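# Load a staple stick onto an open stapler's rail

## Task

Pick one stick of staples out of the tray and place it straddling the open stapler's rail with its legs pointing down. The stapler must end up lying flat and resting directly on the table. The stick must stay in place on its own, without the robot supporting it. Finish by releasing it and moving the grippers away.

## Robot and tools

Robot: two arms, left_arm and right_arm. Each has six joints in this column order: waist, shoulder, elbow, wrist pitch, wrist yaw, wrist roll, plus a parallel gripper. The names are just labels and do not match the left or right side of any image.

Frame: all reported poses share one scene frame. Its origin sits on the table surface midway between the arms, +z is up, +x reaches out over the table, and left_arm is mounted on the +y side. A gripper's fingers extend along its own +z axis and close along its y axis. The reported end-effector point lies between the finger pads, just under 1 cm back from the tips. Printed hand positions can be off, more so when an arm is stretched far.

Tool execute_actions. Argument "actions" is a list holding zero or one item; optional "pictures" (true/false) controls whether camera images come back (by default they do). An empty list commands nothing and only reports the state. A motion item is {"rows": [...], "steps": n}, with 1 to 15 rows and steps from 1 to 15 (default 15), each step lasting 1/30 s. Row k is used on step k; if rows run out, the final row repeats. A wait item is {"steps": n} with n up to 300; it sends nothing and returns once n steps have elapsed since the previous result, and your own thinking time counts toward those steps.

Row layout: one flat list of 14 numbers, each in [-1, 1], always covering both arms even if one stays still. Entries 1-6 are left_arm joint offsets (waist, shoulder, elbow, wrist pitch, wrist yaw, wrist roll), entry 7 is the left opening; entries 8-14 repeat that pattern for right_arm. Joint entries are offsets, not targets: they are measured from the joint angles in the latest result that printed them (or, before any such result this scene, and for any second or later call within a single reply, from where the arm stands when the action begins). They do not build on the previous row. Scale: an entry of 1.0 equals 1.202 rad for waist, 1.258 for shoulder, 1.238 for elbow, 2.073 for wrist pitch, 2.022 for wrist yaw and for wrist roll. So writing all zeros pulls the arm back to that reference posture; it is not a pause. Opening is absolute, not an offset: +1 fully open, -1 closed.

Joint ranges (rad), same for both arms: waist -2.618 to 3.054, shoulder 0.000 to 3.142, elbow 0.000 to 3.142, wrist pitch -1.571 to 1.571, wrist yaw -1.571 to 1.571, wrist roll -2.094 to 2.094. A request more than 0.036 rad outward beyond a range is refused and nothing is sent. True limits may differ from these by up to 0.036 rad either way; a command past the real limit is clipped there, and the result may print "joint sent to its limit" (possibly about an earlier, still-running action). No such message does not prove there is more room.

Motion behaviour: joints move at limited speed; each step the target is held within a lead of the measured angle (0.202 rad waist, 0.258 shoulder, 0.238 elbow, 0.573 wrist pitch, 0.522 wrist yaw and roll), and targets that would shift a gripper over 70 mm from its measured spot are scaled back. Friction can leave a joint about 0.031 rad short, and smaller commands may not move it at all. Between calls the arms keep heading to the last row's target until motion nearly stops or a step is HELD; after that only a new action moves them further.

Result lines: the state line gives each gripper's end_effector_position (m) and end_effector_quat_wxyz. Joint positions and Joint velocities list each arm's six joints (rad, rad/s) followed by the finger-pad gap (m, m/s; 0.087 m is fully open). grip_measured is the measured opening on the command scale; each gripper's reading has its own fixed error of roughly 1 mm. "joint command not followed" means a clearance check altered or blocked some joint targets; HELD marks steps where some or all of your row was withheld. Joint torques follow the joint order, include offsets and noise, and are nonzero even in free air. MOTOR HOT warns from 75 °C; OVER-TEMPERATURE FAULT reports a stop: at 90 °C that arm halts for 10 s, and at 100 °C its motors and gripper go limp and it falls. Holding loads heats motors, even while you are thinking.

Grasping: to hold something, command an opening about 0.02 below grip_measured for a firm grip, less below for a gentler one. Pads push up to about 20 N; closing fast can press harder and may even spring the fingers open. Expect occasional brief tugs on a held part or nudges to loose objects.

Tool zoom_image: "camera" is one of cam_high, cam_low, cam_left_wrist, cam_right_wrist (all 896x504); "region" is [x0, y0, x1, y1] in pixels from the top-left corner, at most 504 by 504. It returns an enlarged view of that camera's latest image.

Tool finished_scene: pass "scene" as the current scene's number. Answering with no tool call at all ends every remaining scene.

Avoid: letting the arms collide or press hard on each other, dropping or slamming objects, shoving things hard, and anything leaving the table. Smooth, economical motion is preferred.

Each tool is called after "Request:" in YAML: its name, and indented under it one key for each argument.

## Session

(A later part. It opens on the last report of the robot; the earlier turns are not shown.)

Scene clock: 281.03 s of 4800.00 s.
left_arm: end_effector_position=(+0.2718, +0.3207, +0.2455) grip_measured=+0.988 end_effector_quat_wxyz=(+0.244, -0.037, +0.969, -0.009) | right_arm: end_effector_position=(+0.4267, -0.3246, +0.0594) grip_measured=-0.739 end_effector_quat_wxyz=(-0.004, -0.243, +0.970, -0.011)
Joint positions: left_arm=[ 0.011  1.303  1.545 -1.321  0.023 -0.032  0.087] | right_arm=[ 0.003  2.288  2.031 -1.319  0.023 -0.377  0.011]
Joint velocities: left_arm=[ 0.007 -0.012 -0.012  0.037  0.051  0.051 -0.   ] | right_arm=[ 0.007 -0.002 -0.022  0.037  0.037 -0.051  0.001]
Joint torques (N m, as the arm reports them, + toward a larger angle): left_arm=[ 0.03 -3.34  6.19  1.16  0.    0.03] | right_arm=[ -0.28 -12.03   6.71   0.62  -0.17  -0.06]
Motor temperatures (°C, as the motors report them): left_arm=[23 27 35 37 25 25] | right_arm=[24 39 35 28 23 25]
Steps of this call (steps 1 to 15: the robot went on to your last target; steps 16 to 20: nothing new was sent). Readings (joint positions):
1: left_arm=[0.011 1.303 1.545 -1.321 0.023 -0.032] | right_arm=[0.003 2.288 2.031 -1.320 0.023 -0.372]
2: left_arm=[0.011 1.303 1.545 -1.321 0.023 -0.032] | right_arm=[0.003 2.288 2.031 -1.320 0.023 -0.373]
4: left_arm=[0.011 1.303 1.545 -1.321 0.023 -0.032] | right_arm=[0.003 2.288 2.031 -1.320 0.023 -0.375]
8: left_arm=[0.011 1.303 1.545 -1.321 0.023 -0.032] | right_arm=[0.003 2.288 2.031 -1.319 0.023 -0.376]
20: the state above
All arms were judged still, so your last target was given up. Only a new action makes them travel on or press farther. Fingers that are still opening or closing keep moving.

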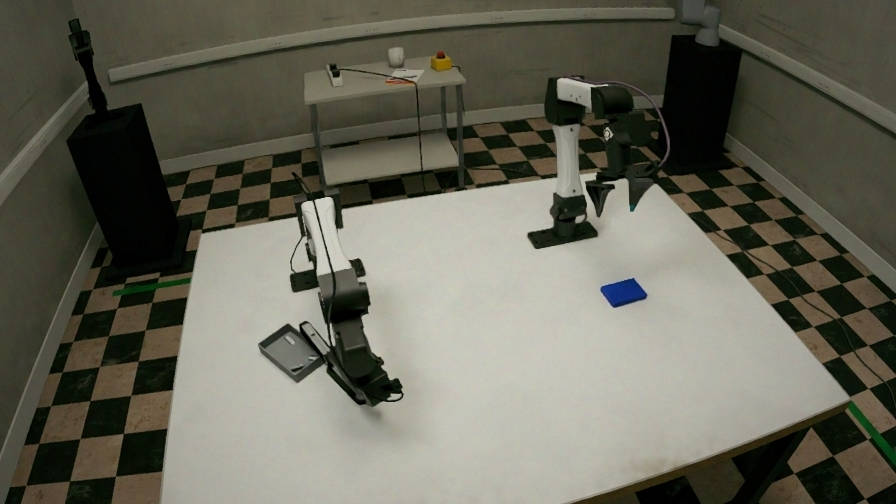

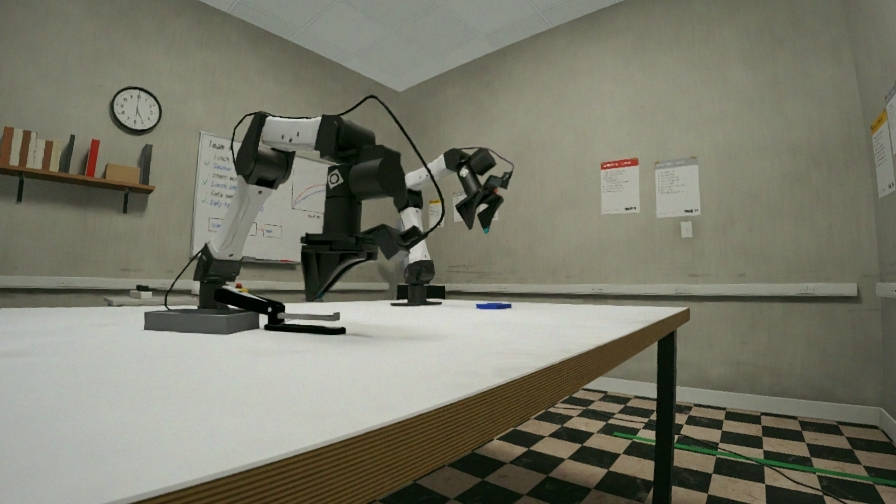

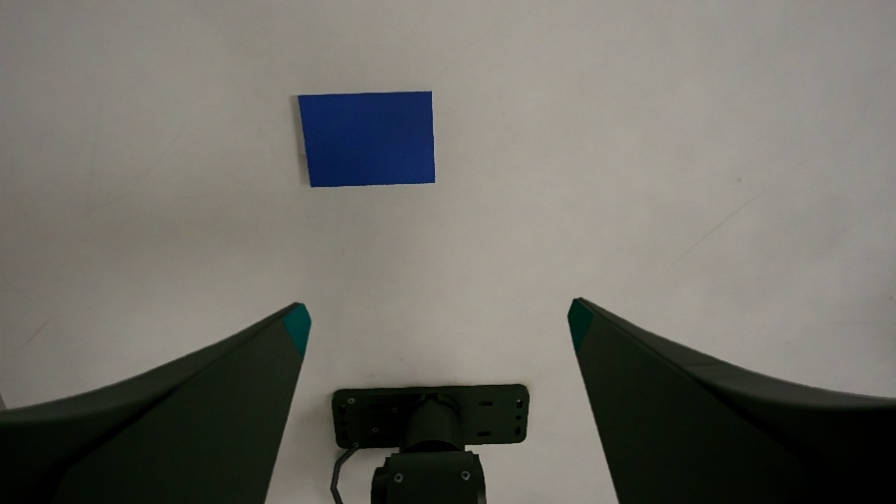

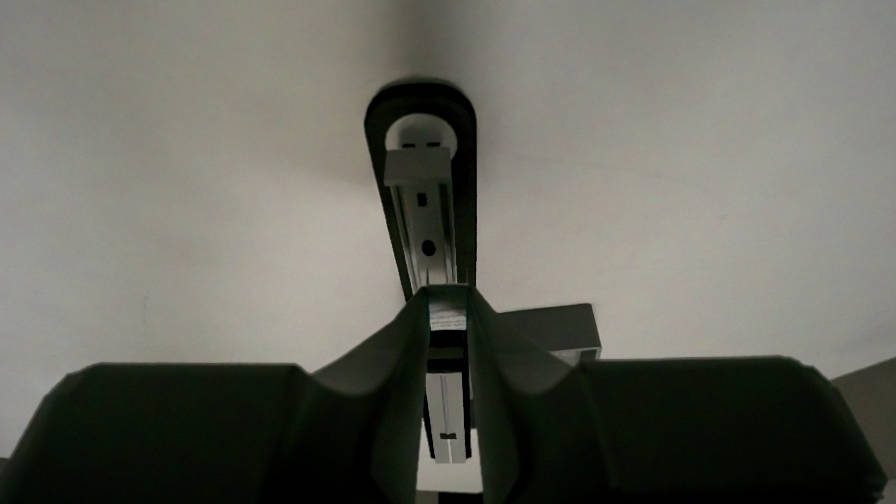

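Request:
execute_actions:
  actions:
    - {"rows":[[0,0,0,0,0,0,1,0.02,0,-0.06,0.04,0,0,-0.76]],"steps":15}
  pictures: false

Request:
execute_actions:
  actions:
    - {"steps":15}

Scene clock: 288.53 s of 4800.00 s.
left_arm: end_effector_position=(+0.2718, +0.3207, +0.2455) grip_measured=+0.988 end_effector_quat_wxyz=(+0.244, -0.037, +0.969, -0.009) | right_arm: end_effector_position=(+0.4276, -0.3167, +0.0459) grip_measured=-0.739 end_effector_quat_wxyz=(+0.001, -0.253, +0.968, -0.012)
Joint positions: left_arm=[ 0.011  1.303  1.545 -1.321  0.023 -0.032  0.087] | right_arm=[ 0.022  2.286  1.976 -1.256  0.023 -0.377  0.011]
Joint velocities: left_arm=[-0.007 -0.007  0.007 -0.022 -0.022 -0.007 -0.   ] | right_arm=[-0.012 -0.012 -0.002  0.066  0.051 -0.022  0.001]
Joint torques (N m, as the arm reports them, + toward a larger angle): left_arm=[-0.04 -3.39  6.16  1.19 -0.03  0.02] | right_arm=[  0.1  -11.31   5.02   0.65  -0.17   0.02]
Motor temperatures (°C, as the motors report them): left_arm=[23 27 35 37 25 25] | right_arm=[24 40 35 28 23 25]
Steps of this call (steps 1 to 90: nothing new was sent; then 4.00 s passed at rest; steps 91 to 105: all 15 steps of this action). Readings (joint positions):
91: left_arm=[0.011 1.303 1.545 -1.321 0.023 -0.032] | right_arm=[0.005 2.287 2.022 -1.308 0.023 -0.377]
92: left_arm=[0.011 1.303 1.545 -1.321 0.023 -0.032] | right_arm=[0.006 2.286 2.010 -1.294 0.023 -0.377]
94: left_arm=[0.011 1.303 1.545 -1.321 0.023 -0.032] | right_arm=[0.013 2.286 1.986 -1.278 0.023 -0.377]
98: left_arm=[0.011 1.303 1.545 -1.321 0.023 -0.032] | right_arm=[0.022 2.286 1.976 -1.268 0.023 -0.377]
105: the state above

Scene clock: 289.03 s of 4800.00 s.
left_arm: end_effector_position=(+0.2718, +0.3207, +0.2455) grip_measured=+0.988 end_effector_quat_wxyz=(+0.244, -0.037, +0.969, -0.009) | right_arm: end_effector_position=(+0.4282, -0.3166, +0.0458) grip_measured=-0.739 end_effector_quat_wxyz=(+0.002, -0.253, +0.968, -0.012)
Joint positions: left_arm=[ 0.011  1.303  1.545 -1.321  0.023 -0.032  0.087] | right_arm=[ 0.022  2.286  1.976 -1.254  0.023 -0.377  0.011]
Joint velocities: left_arm=[-0.007 -0.007 -0.002 -0.095  0.022 -0.037 -0.   ] | right_arm=[-0.002  0.002 -0.007  0.022  0.007 -0.022 -0.   ]
Joint torques (N m, as the arm reports them, + toward a larger angle): left_arm=[ 0.01 -3.35  6.18  1.19  0.    0.07] | right_arm=[  0.09 -11.38   5.03   0.65  -0.17   0.03]
Motor temperatures (°C, as the motors report them): left_arm=[23 27 35 37 25 25] | right_arm=[24 40 35 28 23 25]
Steps of this call (steps 1 to 15: the robot went on to your last target). Readings (joint positions):
1: left_arm=[0.011 1.303 1.545 -1.321 0.023 -0.032] | right_arm=[0.022 2.286 1.976 -1.256 0.023 -0.377]
2: left_arm=[0.011 1.303 1.545 -1.321 0.023 -0.032] | right_arm=[0.022 2.286 1.976 -1.255 0.023 -0.377]
4: left_arm=[0.011 1.303 1.545 -1.321 0.023 -0.032] | right_arm=[0.022 2.286 1.976 -1.254 0.023 -0.377]
8: left_arm=[0.011 1.303 1.545 -1.321 0.023 -0.032] | right_arm=[0.022 2.286 1.976 -1.254 0.023 -0.377]
15: the state above
All arms were judged still, so your last target was given up. Only a new action makes them travel on or press farther. Fingers that are still opening or closing keep moving.

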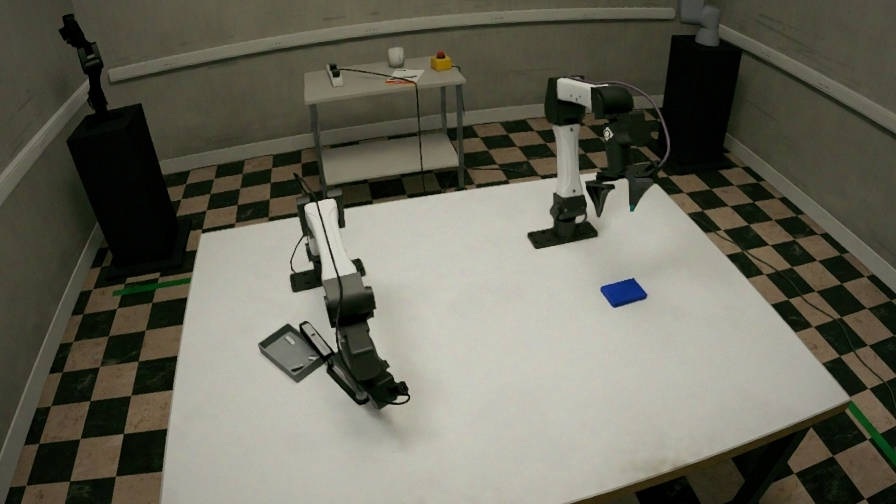

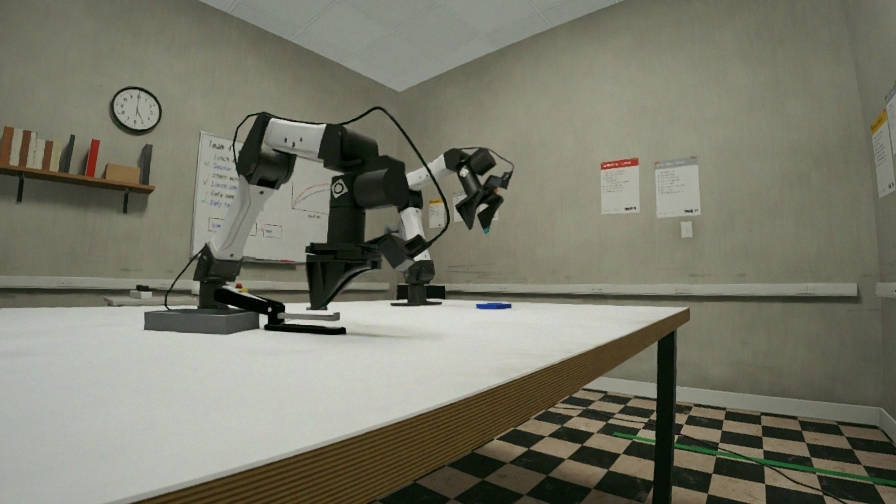

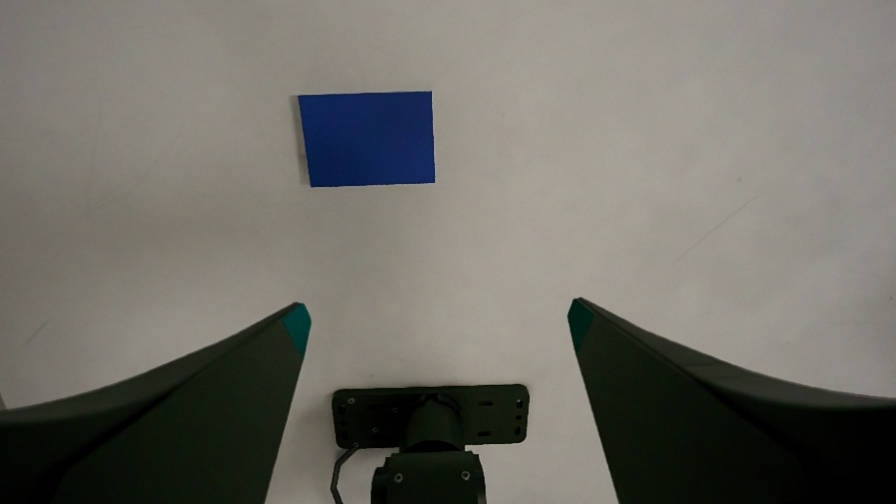

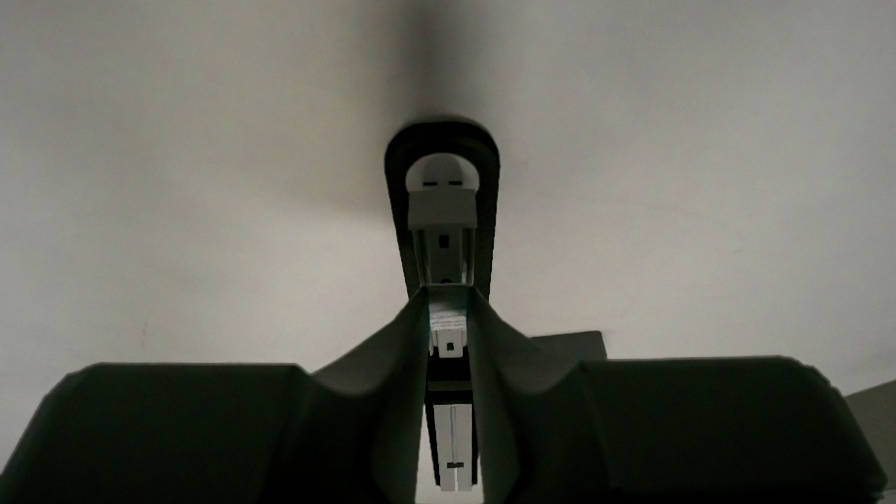

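Centered. Lower a little more, then release.

Request:
execute_actions:
  actions:
    - {"rows":[[0,0,0,0,0,0,1,0,0,-0.045,0.03,0,0,-0.76]],"steps":15}

Scene clock: 292.23 s of 4800.00 s.
left_arm: end_effector_position=(+0.2718, +0.3207, +0.2455) grip_measured=+0.988 end_effector_quat_wxyz=(+0.244, -0.037, +0.969, -0.009) | right_arm: end_effector_position=(+0.4274, -0.3169, +0.0378) grip_measured=-0.739 end_effector_quat_wxyz=(+0.002, -0.253, +0.968, -0.012)
Joint positions: left_arm=[ 0.011  1.303  1.545 -1.321  0.023 -0.032  0.087] | right_arm=[ 0.022  2.286  1.944 -1.222  0.024 -0.377  0.011]
Joint velocities: left_arm=[-0.002 -0.007  0.002  0.037 -0.037  0.037 -0.   ] | right_arm=[-0.012 -0.027  0.012 -0.007 -0.037  0.037 -0.   ]
Joint torques (N m, as the arm reports them, + toward a larger angle): left_arm=[ 0.05 -3.41  6.26  1.17 -0.03  0.07] | right_arm=[ -0.31 -11.52   4.67   0.79  -0.18   0.02]
Motor temperatures (°C, as the motors report them): left_arm=[23 27 35 37 25 25] | right_arm=[24 40 35 28 23 25]
Steps of this call (steps 1 to 81: nothing new was sent; steps 82 to 96: all 15 steps of this action). Readings (joint positions):
82: left_arm=[0.011 1.303 1.545 -1.321 0.023 -0.032] | right_arm=[0.022 2.286 1.971 -1.247 0.023 -0.377]
83: left_arm=[0.011 1.303 1.545 -1.321 0.023 -0.032] | right_arm=[0.022 2.286 1.964 -1.238 0.023 -0.377]
85: left_arm=[0.011 1.303 1.545 -1.321 0.023 -0.032] | right_arm=[0.022 2.286 1.948 -1.226 0.023 -0.377]
89: left_arm=[0.011 1.303 1.545 -1.321 0.023 -0.032] | right_arm=[0.022 2.286 1.944 -1.222 0.024 -0.377]
96: the state above

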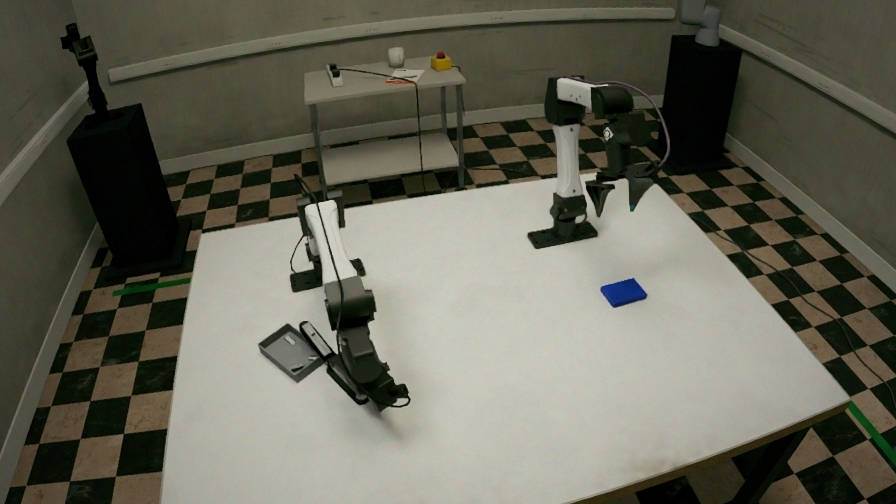

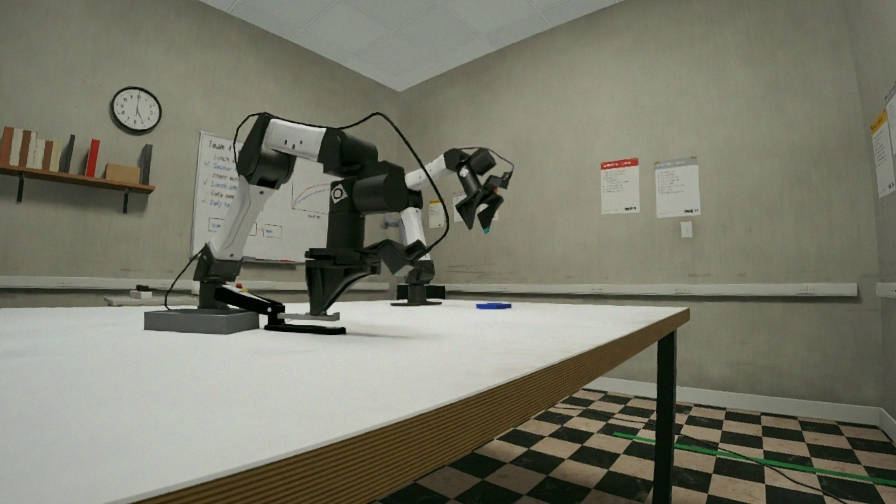

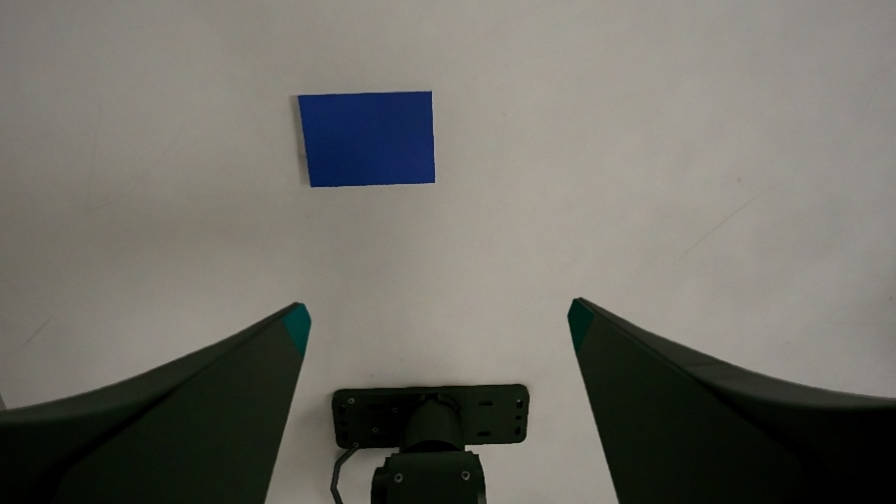

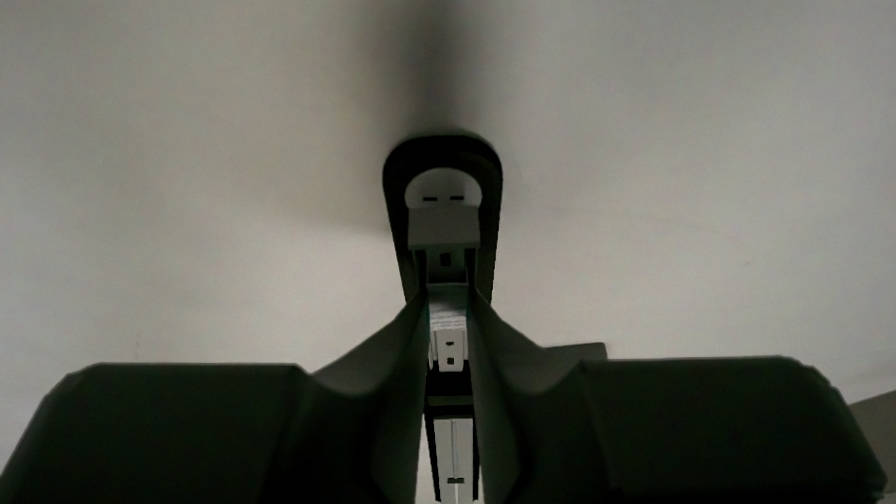

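Request:
execute_actions:
  actions:
    - {"rows":[[0,0,0,0,0,0,1,0,0,0,0,0,0,-0.6]],"steps":12}
  pictures: false

Request:
execute_actions:
  actions:
    - {"rows":[[0,0,0,0,0,0,1,0,0,0.2,-0.12,0,0,-0.3]],"steps":15}
  pictures: false

Request:
execute_actions:
  actions:
    - {"steps":15}

Scene clock: 297.93 s of 4800.00 s.
left_arm: end_effector_position=(+0.2718, +0.3207, +0.2455) grip_measured=+0.988 end_effector_quat_wxyz=(+0.244, -0.037, +0.969, -0.009) | right_arm: end_effector_position=(+0.4276, -0.3178, +0.0379) grip_measured=-0.600 end_effector_quat_wxyz=(+0.002, -0.253, +0.967, -0.015)
Joint positions: left_arm=[ 0.011  1.303  1.545 -1.321  0.023 -0.032  0.087] | right_arm=[ 0.022  2.286  1.944 -1.222  0.029 -0.378  0.017]
Joint velocities: left_arm=[ 0.002  0.007 -0.002  0.007 -0.022 -0.007 -0.   ] | right_arm=[-0.007 -0.002  0.002 -0.022 -0.081  0.037  0.   ]
Joint torques (N m, as the arm reports them, + toward a larger angle): left_arm=[ 0.08 -3.46  6.27  1.2  -0.02  0.04] | right_arm=[ -0.28 -11.5    6.73   0.46  -0.21   0.02]
Motor temperatures (°C, as the motors report them): left_arm=[23 27 35 37 25 25] | right_arm=[24 41 35 28 23 25]
Steps of this call (steps 1 to 15: the robot went on to your last target; steps 16 to 90: nothing new was sent; then 2.30 s passed at rest; steps 91 to 102: all 12 steps of this action). Readings (joint positions):
91: left_arm=[0.011 1.303 1.545 -1.321 0.023 -0.032] | right_arm=[0.022 2.286 1.944 -1.222 0.027 -0.377]
92: left_arm=[0.011 1.303 1.545 -1.321 0.023 -0.032] | right_arm=[0.022 2.286 1.944 -1.222 0.027 -0.378]
94: left_arm=[0.011 1.303 1.545 -1.321 0.023 -0.032] | right_arm=[0.022 2.286 1.944 -1.222 0.029 -0.378]
98: left_arm=[0.011 1.303 1.545 -1.321 0.023 -0.032] | right_arm=[0.022 2.286 1.944 -1.222 0.029 -0.378]
102: the state above

Scene clock: 298.43 s of 4800.00 s.
left_arm: end_effector_position=(+0.2718, +0.3207, +0.2455) grip_measured=+0.988 end_effector_quat_wxyz=(+0.244, -0.037, +0.969, -0.009) | right_arm: end_effector_position=(+0.4283, -0.3179, +0.0960) grip_measured=-0.300 end_effector_quat_wxyz=(+0.005, -0.253, +0.967, -0.016)
Joint positions: left_arm=[ 0.011  1.303  1.545 -1.321  0.023 -0.032  0.087] | right_arm=[ 0.022  2.285  2.175 -1.446  0.03  -0.378  0.031]
Joint velocities: left_arm=[-0.012  0.012 -0.012 -0.051  0.037 -0.007 -0.   ] | right_arm=[ 0.002 -0.007 -0.007 -0.154 -0.022  0.007 -0.   ]
Joint torques (N m, as the arm reports them, + toward a larger angle): left_arm=[-0.06 -3.39  6.13  1.15 -0.04  0.04] | right_arm=[ -0.3  -11.37   8.2    0.34  -0.17   0.02]
Motor temperatures (°C, as the motors report them): left_arm=[23 27 35 37 25 25] | right_arm=[24 41 35 28 23 25]
Steps of this call (steps 1 to 15: all 15 steps of this action). Readings (joint positions):
1: left_arm=[0.011 1.303 1.545 -1.321 0.023 -0.032] | right_arm=[0.022 2.296 1.984 -1.265 0.030 -0.378]
2: left_arm=[0.011 1.303 1.545 -1.321 0.023 -0.032] | right_arm=[0.022 2.313 2.046 -1.315 0.030 -0.378]
4: left_arm=[0.011 1.303 1.545 -1.321 0.023 -0.032] | right_arm=[0.022 2.311 2.128 -1.356 0.030 -0.378]
8: left_arm=[0.011 1.303 1.545 -1.321 0.023 -0.032] | right_arm=[0.022 2.286 2.174 -1.404 0.030 -0.378]
15: the state above

Scene clock: 298.93 s of 4800.00 s.
left_arm: end_effector_position=(+0.2718, +0.3207, +0.2455) grip_measured=+0.988 end_effector_quat_wxyz=(+0.244, -0.037, +0.969, -0.009) | right_arm: end_effector_position=(+0.4262, -0.3182, +0.0963) grip_measured=-0.300 end_effector_quat_wxyz=(+0.001, -0.253, +0.967, -0.015)
Joint positions: left_arm=[ 0.011  1.303  1.545 -1.321  0.023 -0.032  0.087] | right_arm=[ 0.022  2.285  2.175 -1.455  0.03  -0.378  0.031]
Joint velocities: left_arm=[-0.007 -0.017 -0.007 -0.022 -0.007 -0.007  0.001] | right_arm=[-0.002  0.002 -0.012  0.022 -0.037 -0.007  0.   ]
Joint torques (N m, as the arm reports them, + toward a larger angle): left_arm=[ 0.02 -3.36  6.26  1.18 -0.01  0.05] | right_arm=[ -0.29 -11.37   8.21   0.28  -0.17   0.03]
Motor temperatures (°C, as the motors report them): left_arm=[23 27 35 37 25 25] | right_arm=[24 41 35 28 23 25]
Steps of this call (steps 1 to 15: the robot went on to your last target). Readings (joint positions):
1: left_arm=[0.011 1.303 1.545 -1.321 0.023 -0.032] | right_arm=[0.022 2.285 2.175 -1.449 0.030 -0.378]
2: left_arm=[0.011 1.303 1.545 -1.321 0.023 -0.032] | right_arm=[0.022 2.285 2.175 -1.450 0.030 -0.378]
4: left_arm=[0.011 1.303 1.545 -1.321 0.023 -0.032] | right_arm=[0.022 2.285 2.175 -1.452 0.030 -0.378]
8: left_arm=[0.011 1.303 1.545 -1.321 0.023 -0.032] | right_arm=[0.022 2.285 2.175 -1.454 0.030 -0.378]
15: the state above
All arms were judged still, so your last target was given up. Only a new action makes them travel on or press farther. Fingers that are still opening or closing keep moving.

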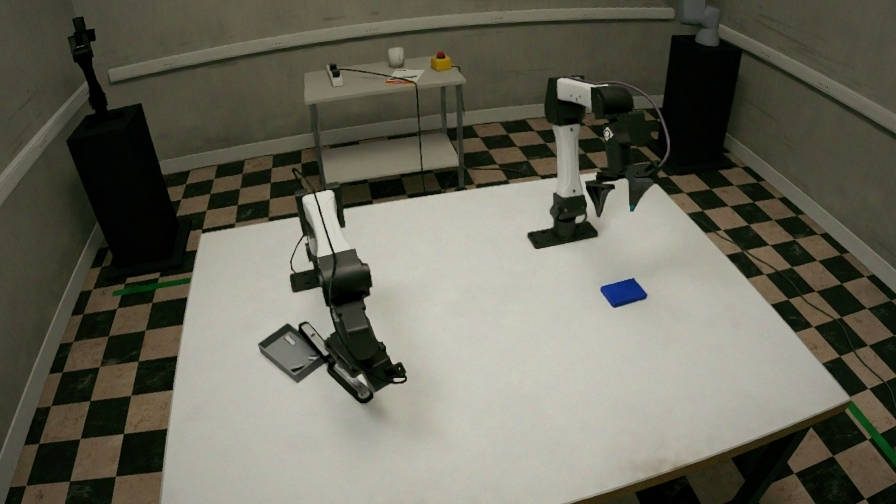

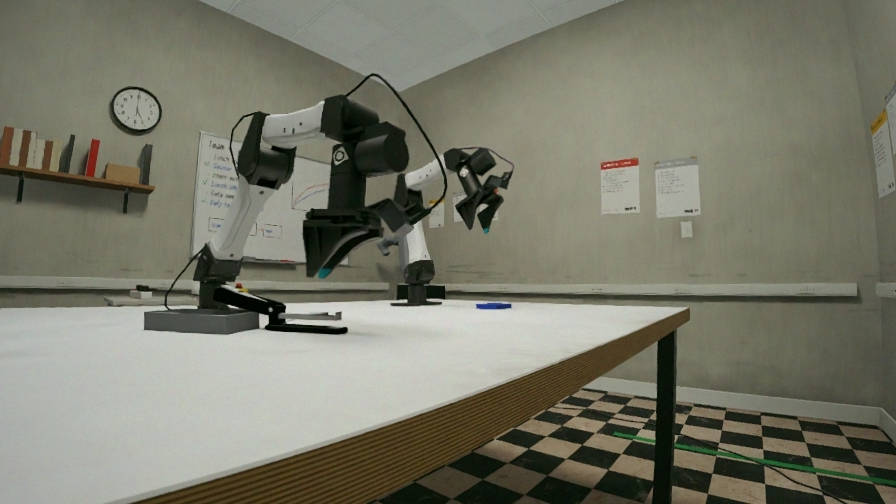

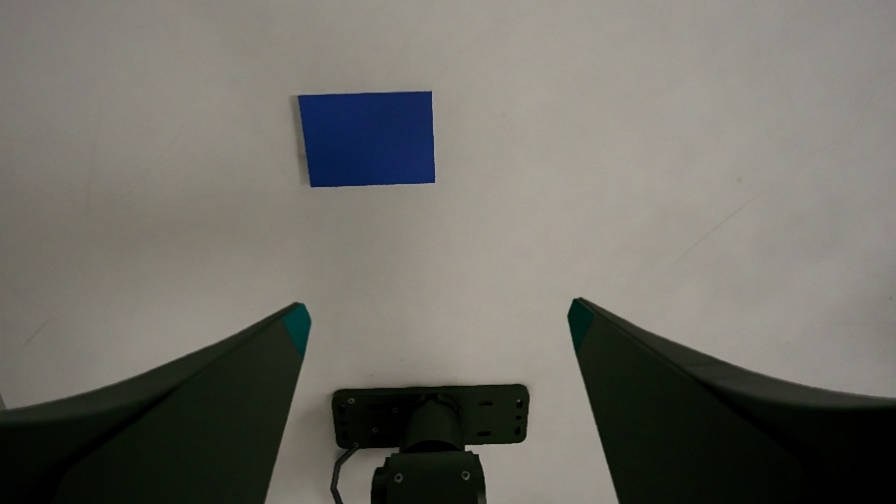

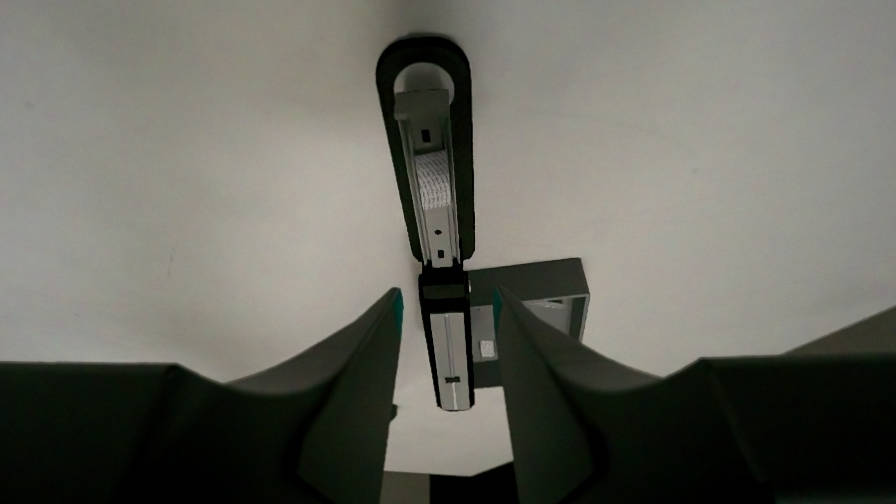

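Request:
zoom_image:
  camera: "cam_low"
  region: [240, 280, 380, 350]

Request:
zoom_image:
  camera: "cam_right_wrist"
  region: [360, 80, 500, 260]

Region (240, 280, 380, 350) of cam_low's 896x504 image, scaled by 3.600, with more detail than that image has.

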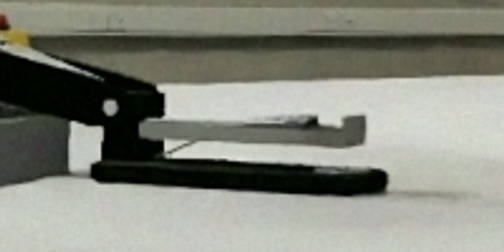

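Region (360, 80, 500, 260) of cam_right_wrist's 896x504 image, scaled by 2.800, with more detail than that image has.

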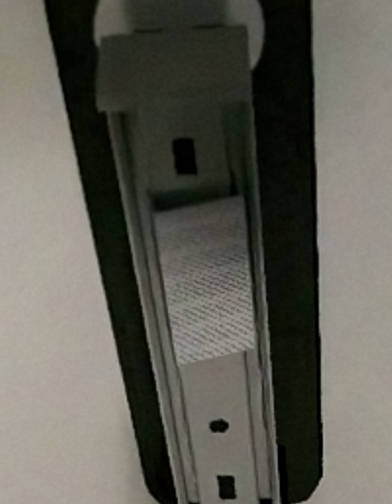

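Request:
execute_actions:
  actions:
    - {"rows":[[0,0,0,0,0,0,1,0.012,0,-0.19,0.11,0,0,-1]],"steps":15}
  pictures: false

Request:
execute_actions:
  actions:
    - {"steps":15}

Scene clock: 307.13 s of 4800.00 s.
left_arm: end_effector_position=(+0.2718, +0.3207, +0.2455) grip_measured=+0.988 end_effector_quat_wxyz=(+0.244, -0.037, +0.969, -0.009) | right_arm: end_effector_position=(+0.4162, -0.3168, +0.0391) grip_measured=-1.000 end_effector_quat_wxyz=(-0.024, -0.257, +0.966, -0.014)
Joint positions: left_arm=[ 0.011  1.303  1.545 -1.321  0.023 -0.032  0.087] | right_arm=[ 0.03   2.294  1.954 -1.275  0.033 -0.378  0.   ]
Joint velocities: left_arm=[ 0.012 -0.002  0.017 -0.095  0.022  0.022 -0.   ] | right_arm=[-0.002 -0.012  0.012 -0.007 -0.037 -0.022  0.   ]
Joint torques (N m, as the arm reports them, + toward a larger angle): left_arm=[-0.05 -3.39  6.2   1.19 -0.02  0.03] | right_arm=[  0.22 -12.1    5.42   0.86  -0.19   0.02]
Motor temperatures (°C, as the motors report them): left_arm=[23 27 35 37 25 25] | right_arm=[24 41 35 28 23 25]
Steps of this call (steps 1 to 90: nothing new was sent; then 4.70 s passed at rest; steps 91 to 105: all 15 steps of this action). Readings (joint positions):
91: left_arm=[0.011 1.303 1.545 -1.321 0.023 -0.032] | right_arm=[0.023 2.276 2.134 -1.416 0.030 -0.378]
92: left_arm=[0.011 1.303 1.545 -1.321 0.023 -0.032] | right_arm=[0.024 2.262 2.075 -1.371 0.030 -0.378]
94: left_arm=[0.011 1.303 1.545 -1.321 0.023 -0.032] | right_arm=[0.026 2.269 1.996 -1.329 0.030 -0.378]
98: left_arm=[0.011 1.303 1.545 -1.321 0.023 -0.032] | right_arm=[0.030 2.296 1.954 -1.296 0.033 -0.378]
105: the state above

Scene clock: 307.63 s of 4800.00 s.
left_arm: end_effector_position=(+0.2718, +0.3207, +0.2455) grip_measured=+0.988 end_effector_quat_wxyz=(+0.244, -0.037, +0.969, -0.009) | right_arm: end_effector_position=(+0.4162, -0.3168, +0.0391) grip_measured=-1.000 end_effector_quat_wxyz=(-0.024, -0.257, +0.966, -0.014)
Joint positions: left_arm=[ 0.011  1.303  1.545 -1.321  0.023 -0.032  0.087] | right_arm=[ 0.03   2.294  1.954 -1.275  0.033 -0.378  0.   ]
Joint velocities: left_arm=[-0.002  0.017  0.012 -0.022  0.051 -0.022 -0.   ] | right_arm=[ 0.002  0.002  0.002  0.022 -0.007  0.037  0.   ]
Joint torques (N m, as the arm reports them, + toward a larger angle): left_arm=[-0.05 -3.36  6.15  1.17 -0.02  0.03] | right_arm=[  0.22 -12.11   5.39   0.87  -0.19   0.03]
Motor temperatures (°C, as the motors report them): left_arm=[23 27 35 37 25 25] | right_arm=[24 41 35 28 23 25]
Steps of this call (steps 1 to 15: the robot went on to your last target). Readings (joint positions):
1: left_arm=[0.011 1.303 1.545 -1.321 0.023 -0.032] | right_arm=[0.030 2.294 1.954 -1.275 0.033 -0.378]
2: left_arm=[0.011 1.303 1.545 -1.321 0.023 -0.032] | right_arm=[0.030 2.294 1.954 -1.275 0.033 -0.378]
4: left_arm=[0.011 1.303 1.545 -1.321 0.023 -0.032] | right_arm=[0.030 2.294 1.954 -1.275 0.033 -0.378]
8: left_arm=[0.011 1.303 1.545 -1.321 0.023 -0.032] | right_arm=[0.030 2.294 1.954 -1.275 0.033 -0.378]
15: the state above
All arms were judged still, so your last target was given up. Only a new action makes them travel on or press farther. Fingers that are still opening or closing keep moving.

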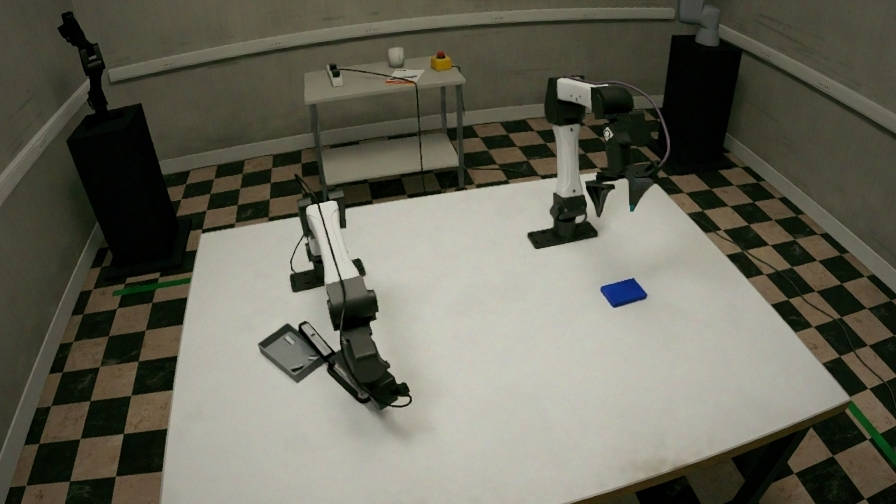

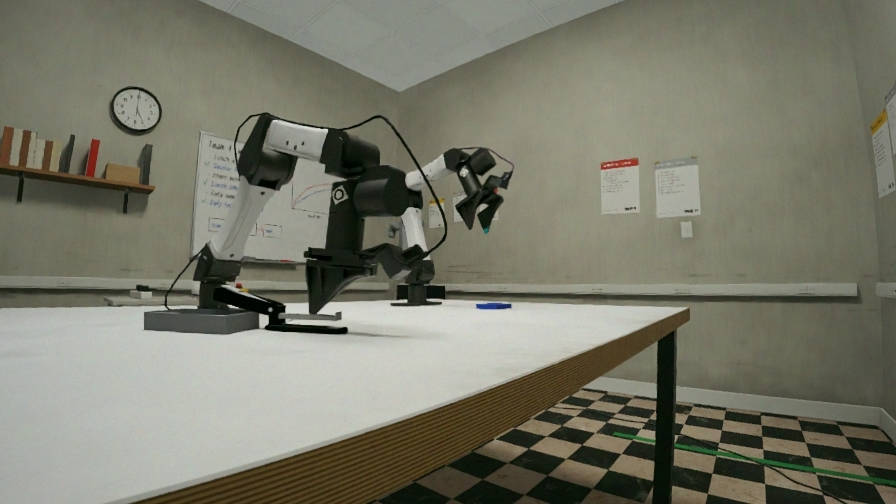

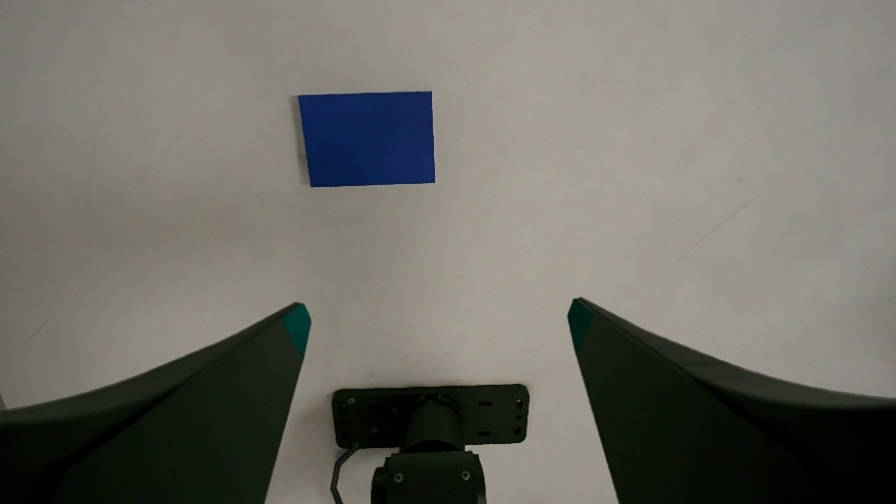

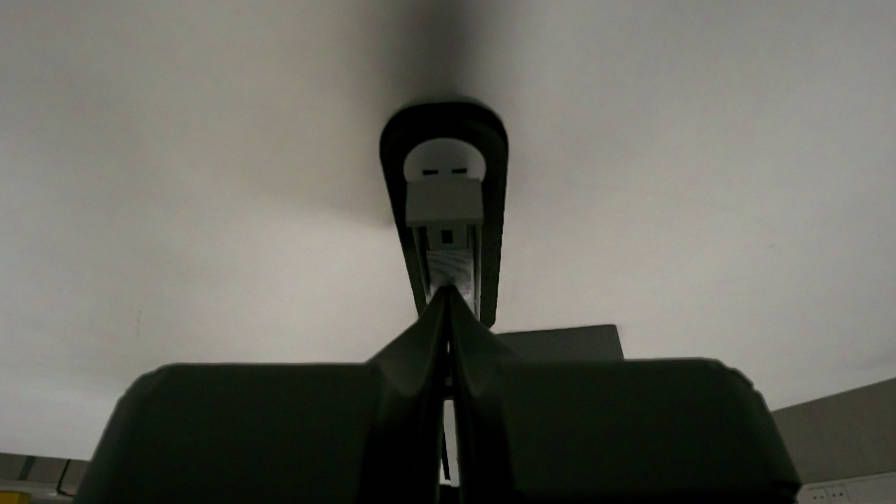

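Seated. Lift clear.

Request:
execute_actions:
  actions:
    - {"rows":[[0,0,0,0,0,0,1,0,-0.3,0.1,-0.1,0,0,-1]],"steps":15}
  pictures: false

Request:
execute_actions:
  actions:
    - {"steps":15}

Request:
zoom_image:
  camera: "cam_low"
  region: [240, 280, 380, 350]

Scene clock: 313.10 s of 4800.00 s.
left_arm: end_effector_position=(+0.2718, +0.3207, +0.2455) grip_measured=+0.988 end_effector_quat_wxyz=(+0.244, -0.037, +0.969, -0.009) | right_arm: end_effector_position=(+0.3932, -0.3201, +0.2193) grip_measured=-1.000 end_effector_quat_wxyz=(+0.153, -0.251, +0.955, -0.034)
Joint positions: left_arm=[ 0.011  1.303  1.545 -1.321  0.023 -0.032  0.087] | right_arm=[ 0.03   1.89   2.074 -1.441  0.033 -0.378  0.   ]
Joint velocities: left_arm=[-0.002 -0.002  0.007 -0.022 -0.066  0.007 -0.   ] | right_arm=[-0.002  0.007 -0.012 -0.11   0.007  0.051  0.   ]
Joint torques (N m, as the arm reports them, + toward a larger angle): left_arm=[ 0.06 -3.34  6.18  1.19  0.    0.07] | right_arm=[-0.29 -6.37  6.96  0.96 -0.16  0.03]
Motor temperatures (°C, as the motors report them): left_arm=[23 27 35 37 25 25] | right_arm=[24 42 35 28 23 25]
Steps of this call (steps 1 to 90: nothing new was sent; then 1.97 s passed at rest; steps 91 to 105: all 15 steps of this action). Readings (joint positions):
91: left_arm=[0.011 1.303 1.545 -1.321 0.023 -0.032] | right_arm=[0.030 2.284 1.955 -1.283 0.033 -0.378]
92: left_arm=[0.011 1.303 1.545 -1.321 0.023 -0.032] | right_arm=[0.030 2.269 1.955 -1.301 0.033 -0.378]
94: left_arm=[0.011 1.303 1.545 -1.321 0.023 -0.032] | right_arm=[0.030 2.213 1.965 -1.336 0.033 -0.378]
98: left_arm=[0.011 1.303 1.545 -1.321 0.023 -0.032] | right_arm=[0.030 2.057 2.005 -1.380 0.033 -0.378]
105: the state above

Scene clock: 313.60 s of 4800.00 s.
left_arm: end_effector_position=(+0.2718, +0.3207, +0.2455) grip_measured=+0.988 end_effector_quat_wxyz=(+0.244, -0.037, +0.969, -0.009) | right_arm: end_effector_position=(+0.3883, -0.3208, +0.2125) grip_measured=-1.000 end_effector_quat_wxyz=(+0.132, -0.252, +0.958, -0.032)
Joint positions: left_arm=[ 0.011  1.303  1.545 -1.321  0.023 -0.032  0.087] | right_arm=[ 0.03   1.907  2.074 -1.468  0.033 -0.378  0.   ]
Joint velocities: left_arm=[ 0.017 -0.007  0.002 -0.022 -0.007 -0.037 -0.001] | right_arm=[-0.012 -0.002 -0.002 -0.007  0.007 -0.022  0.   ]
Joint torques (N m, as the arm reports them, + toward a larger angle): left_arm=[ 0.01 -3.34  6.09  1.19 -0.02  0.05] | right_arm=[-0.3  -7.82  6.84  0.87 -0.16  0.03]
Motor temperatures (°C, as the motors report them): left_arm=[23 27 35 37 25 25] | right_arm=[24 42 35 28 23 25]
Steps of this call (steps 1 to 15: the robot went on to your last target). Readings (joint positions):
1: left_arm=[0.011 1.303 1.545 -1.321 0.023 -0.032] | right_arm=[0.030 1.892 2.074 -1.447 0.033 -0.378]
2: left_arm=[0.011 1.303 1.545 -1.321 0.023 -0.032] | right_arm=[0.030 1.897 2.074 -1.452 0.033 -0.378]
4: left_arm=[0.011 1.303 1.545 -1.321 0.023 -0.032] | right_arm=[0.030 1.904 2.074 -1.459 0.033 -0.378]
8: left_arm=[0.011 1.303 1.545 -1.321 0.023 -0.032] | right_arm=[0.030 1.907 2.074 -1.465 0.033 -0.378]
15: the state above

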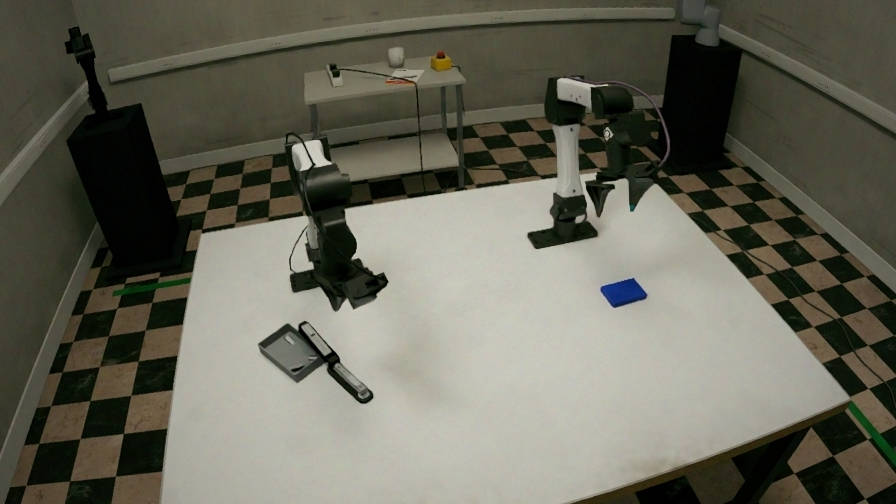

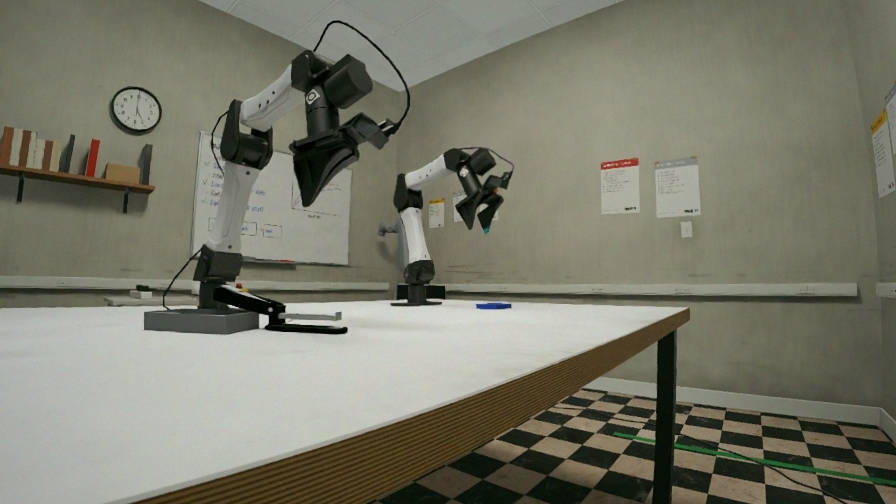

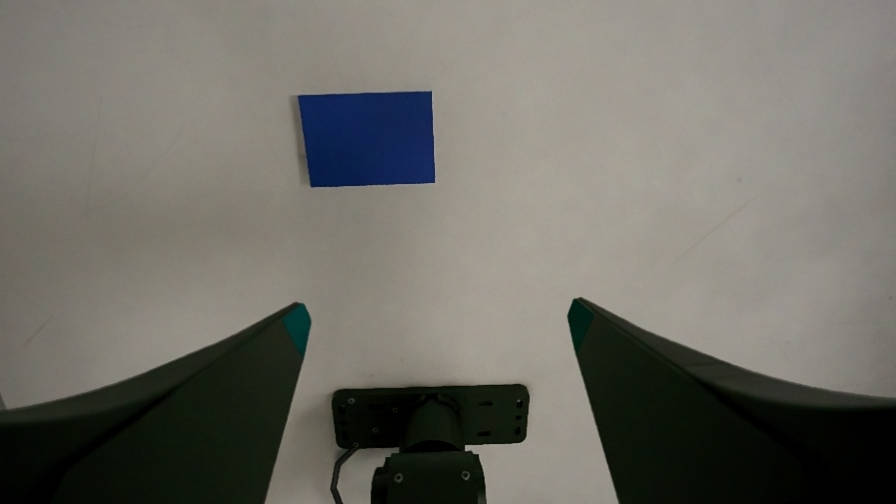

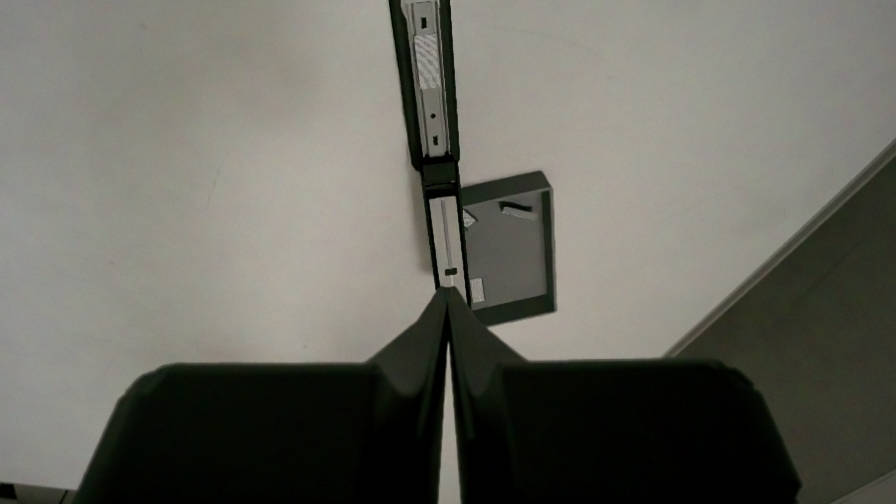

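Region (240, 280, 380, 350) of cam_low's 896x504 image, scaled by 3.600, with more detail than that image has.

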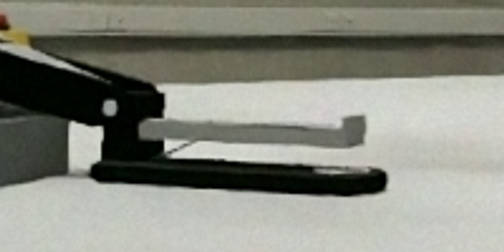

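Request:
finished_scene:
  scene: 1

The scene is finished: the task was done.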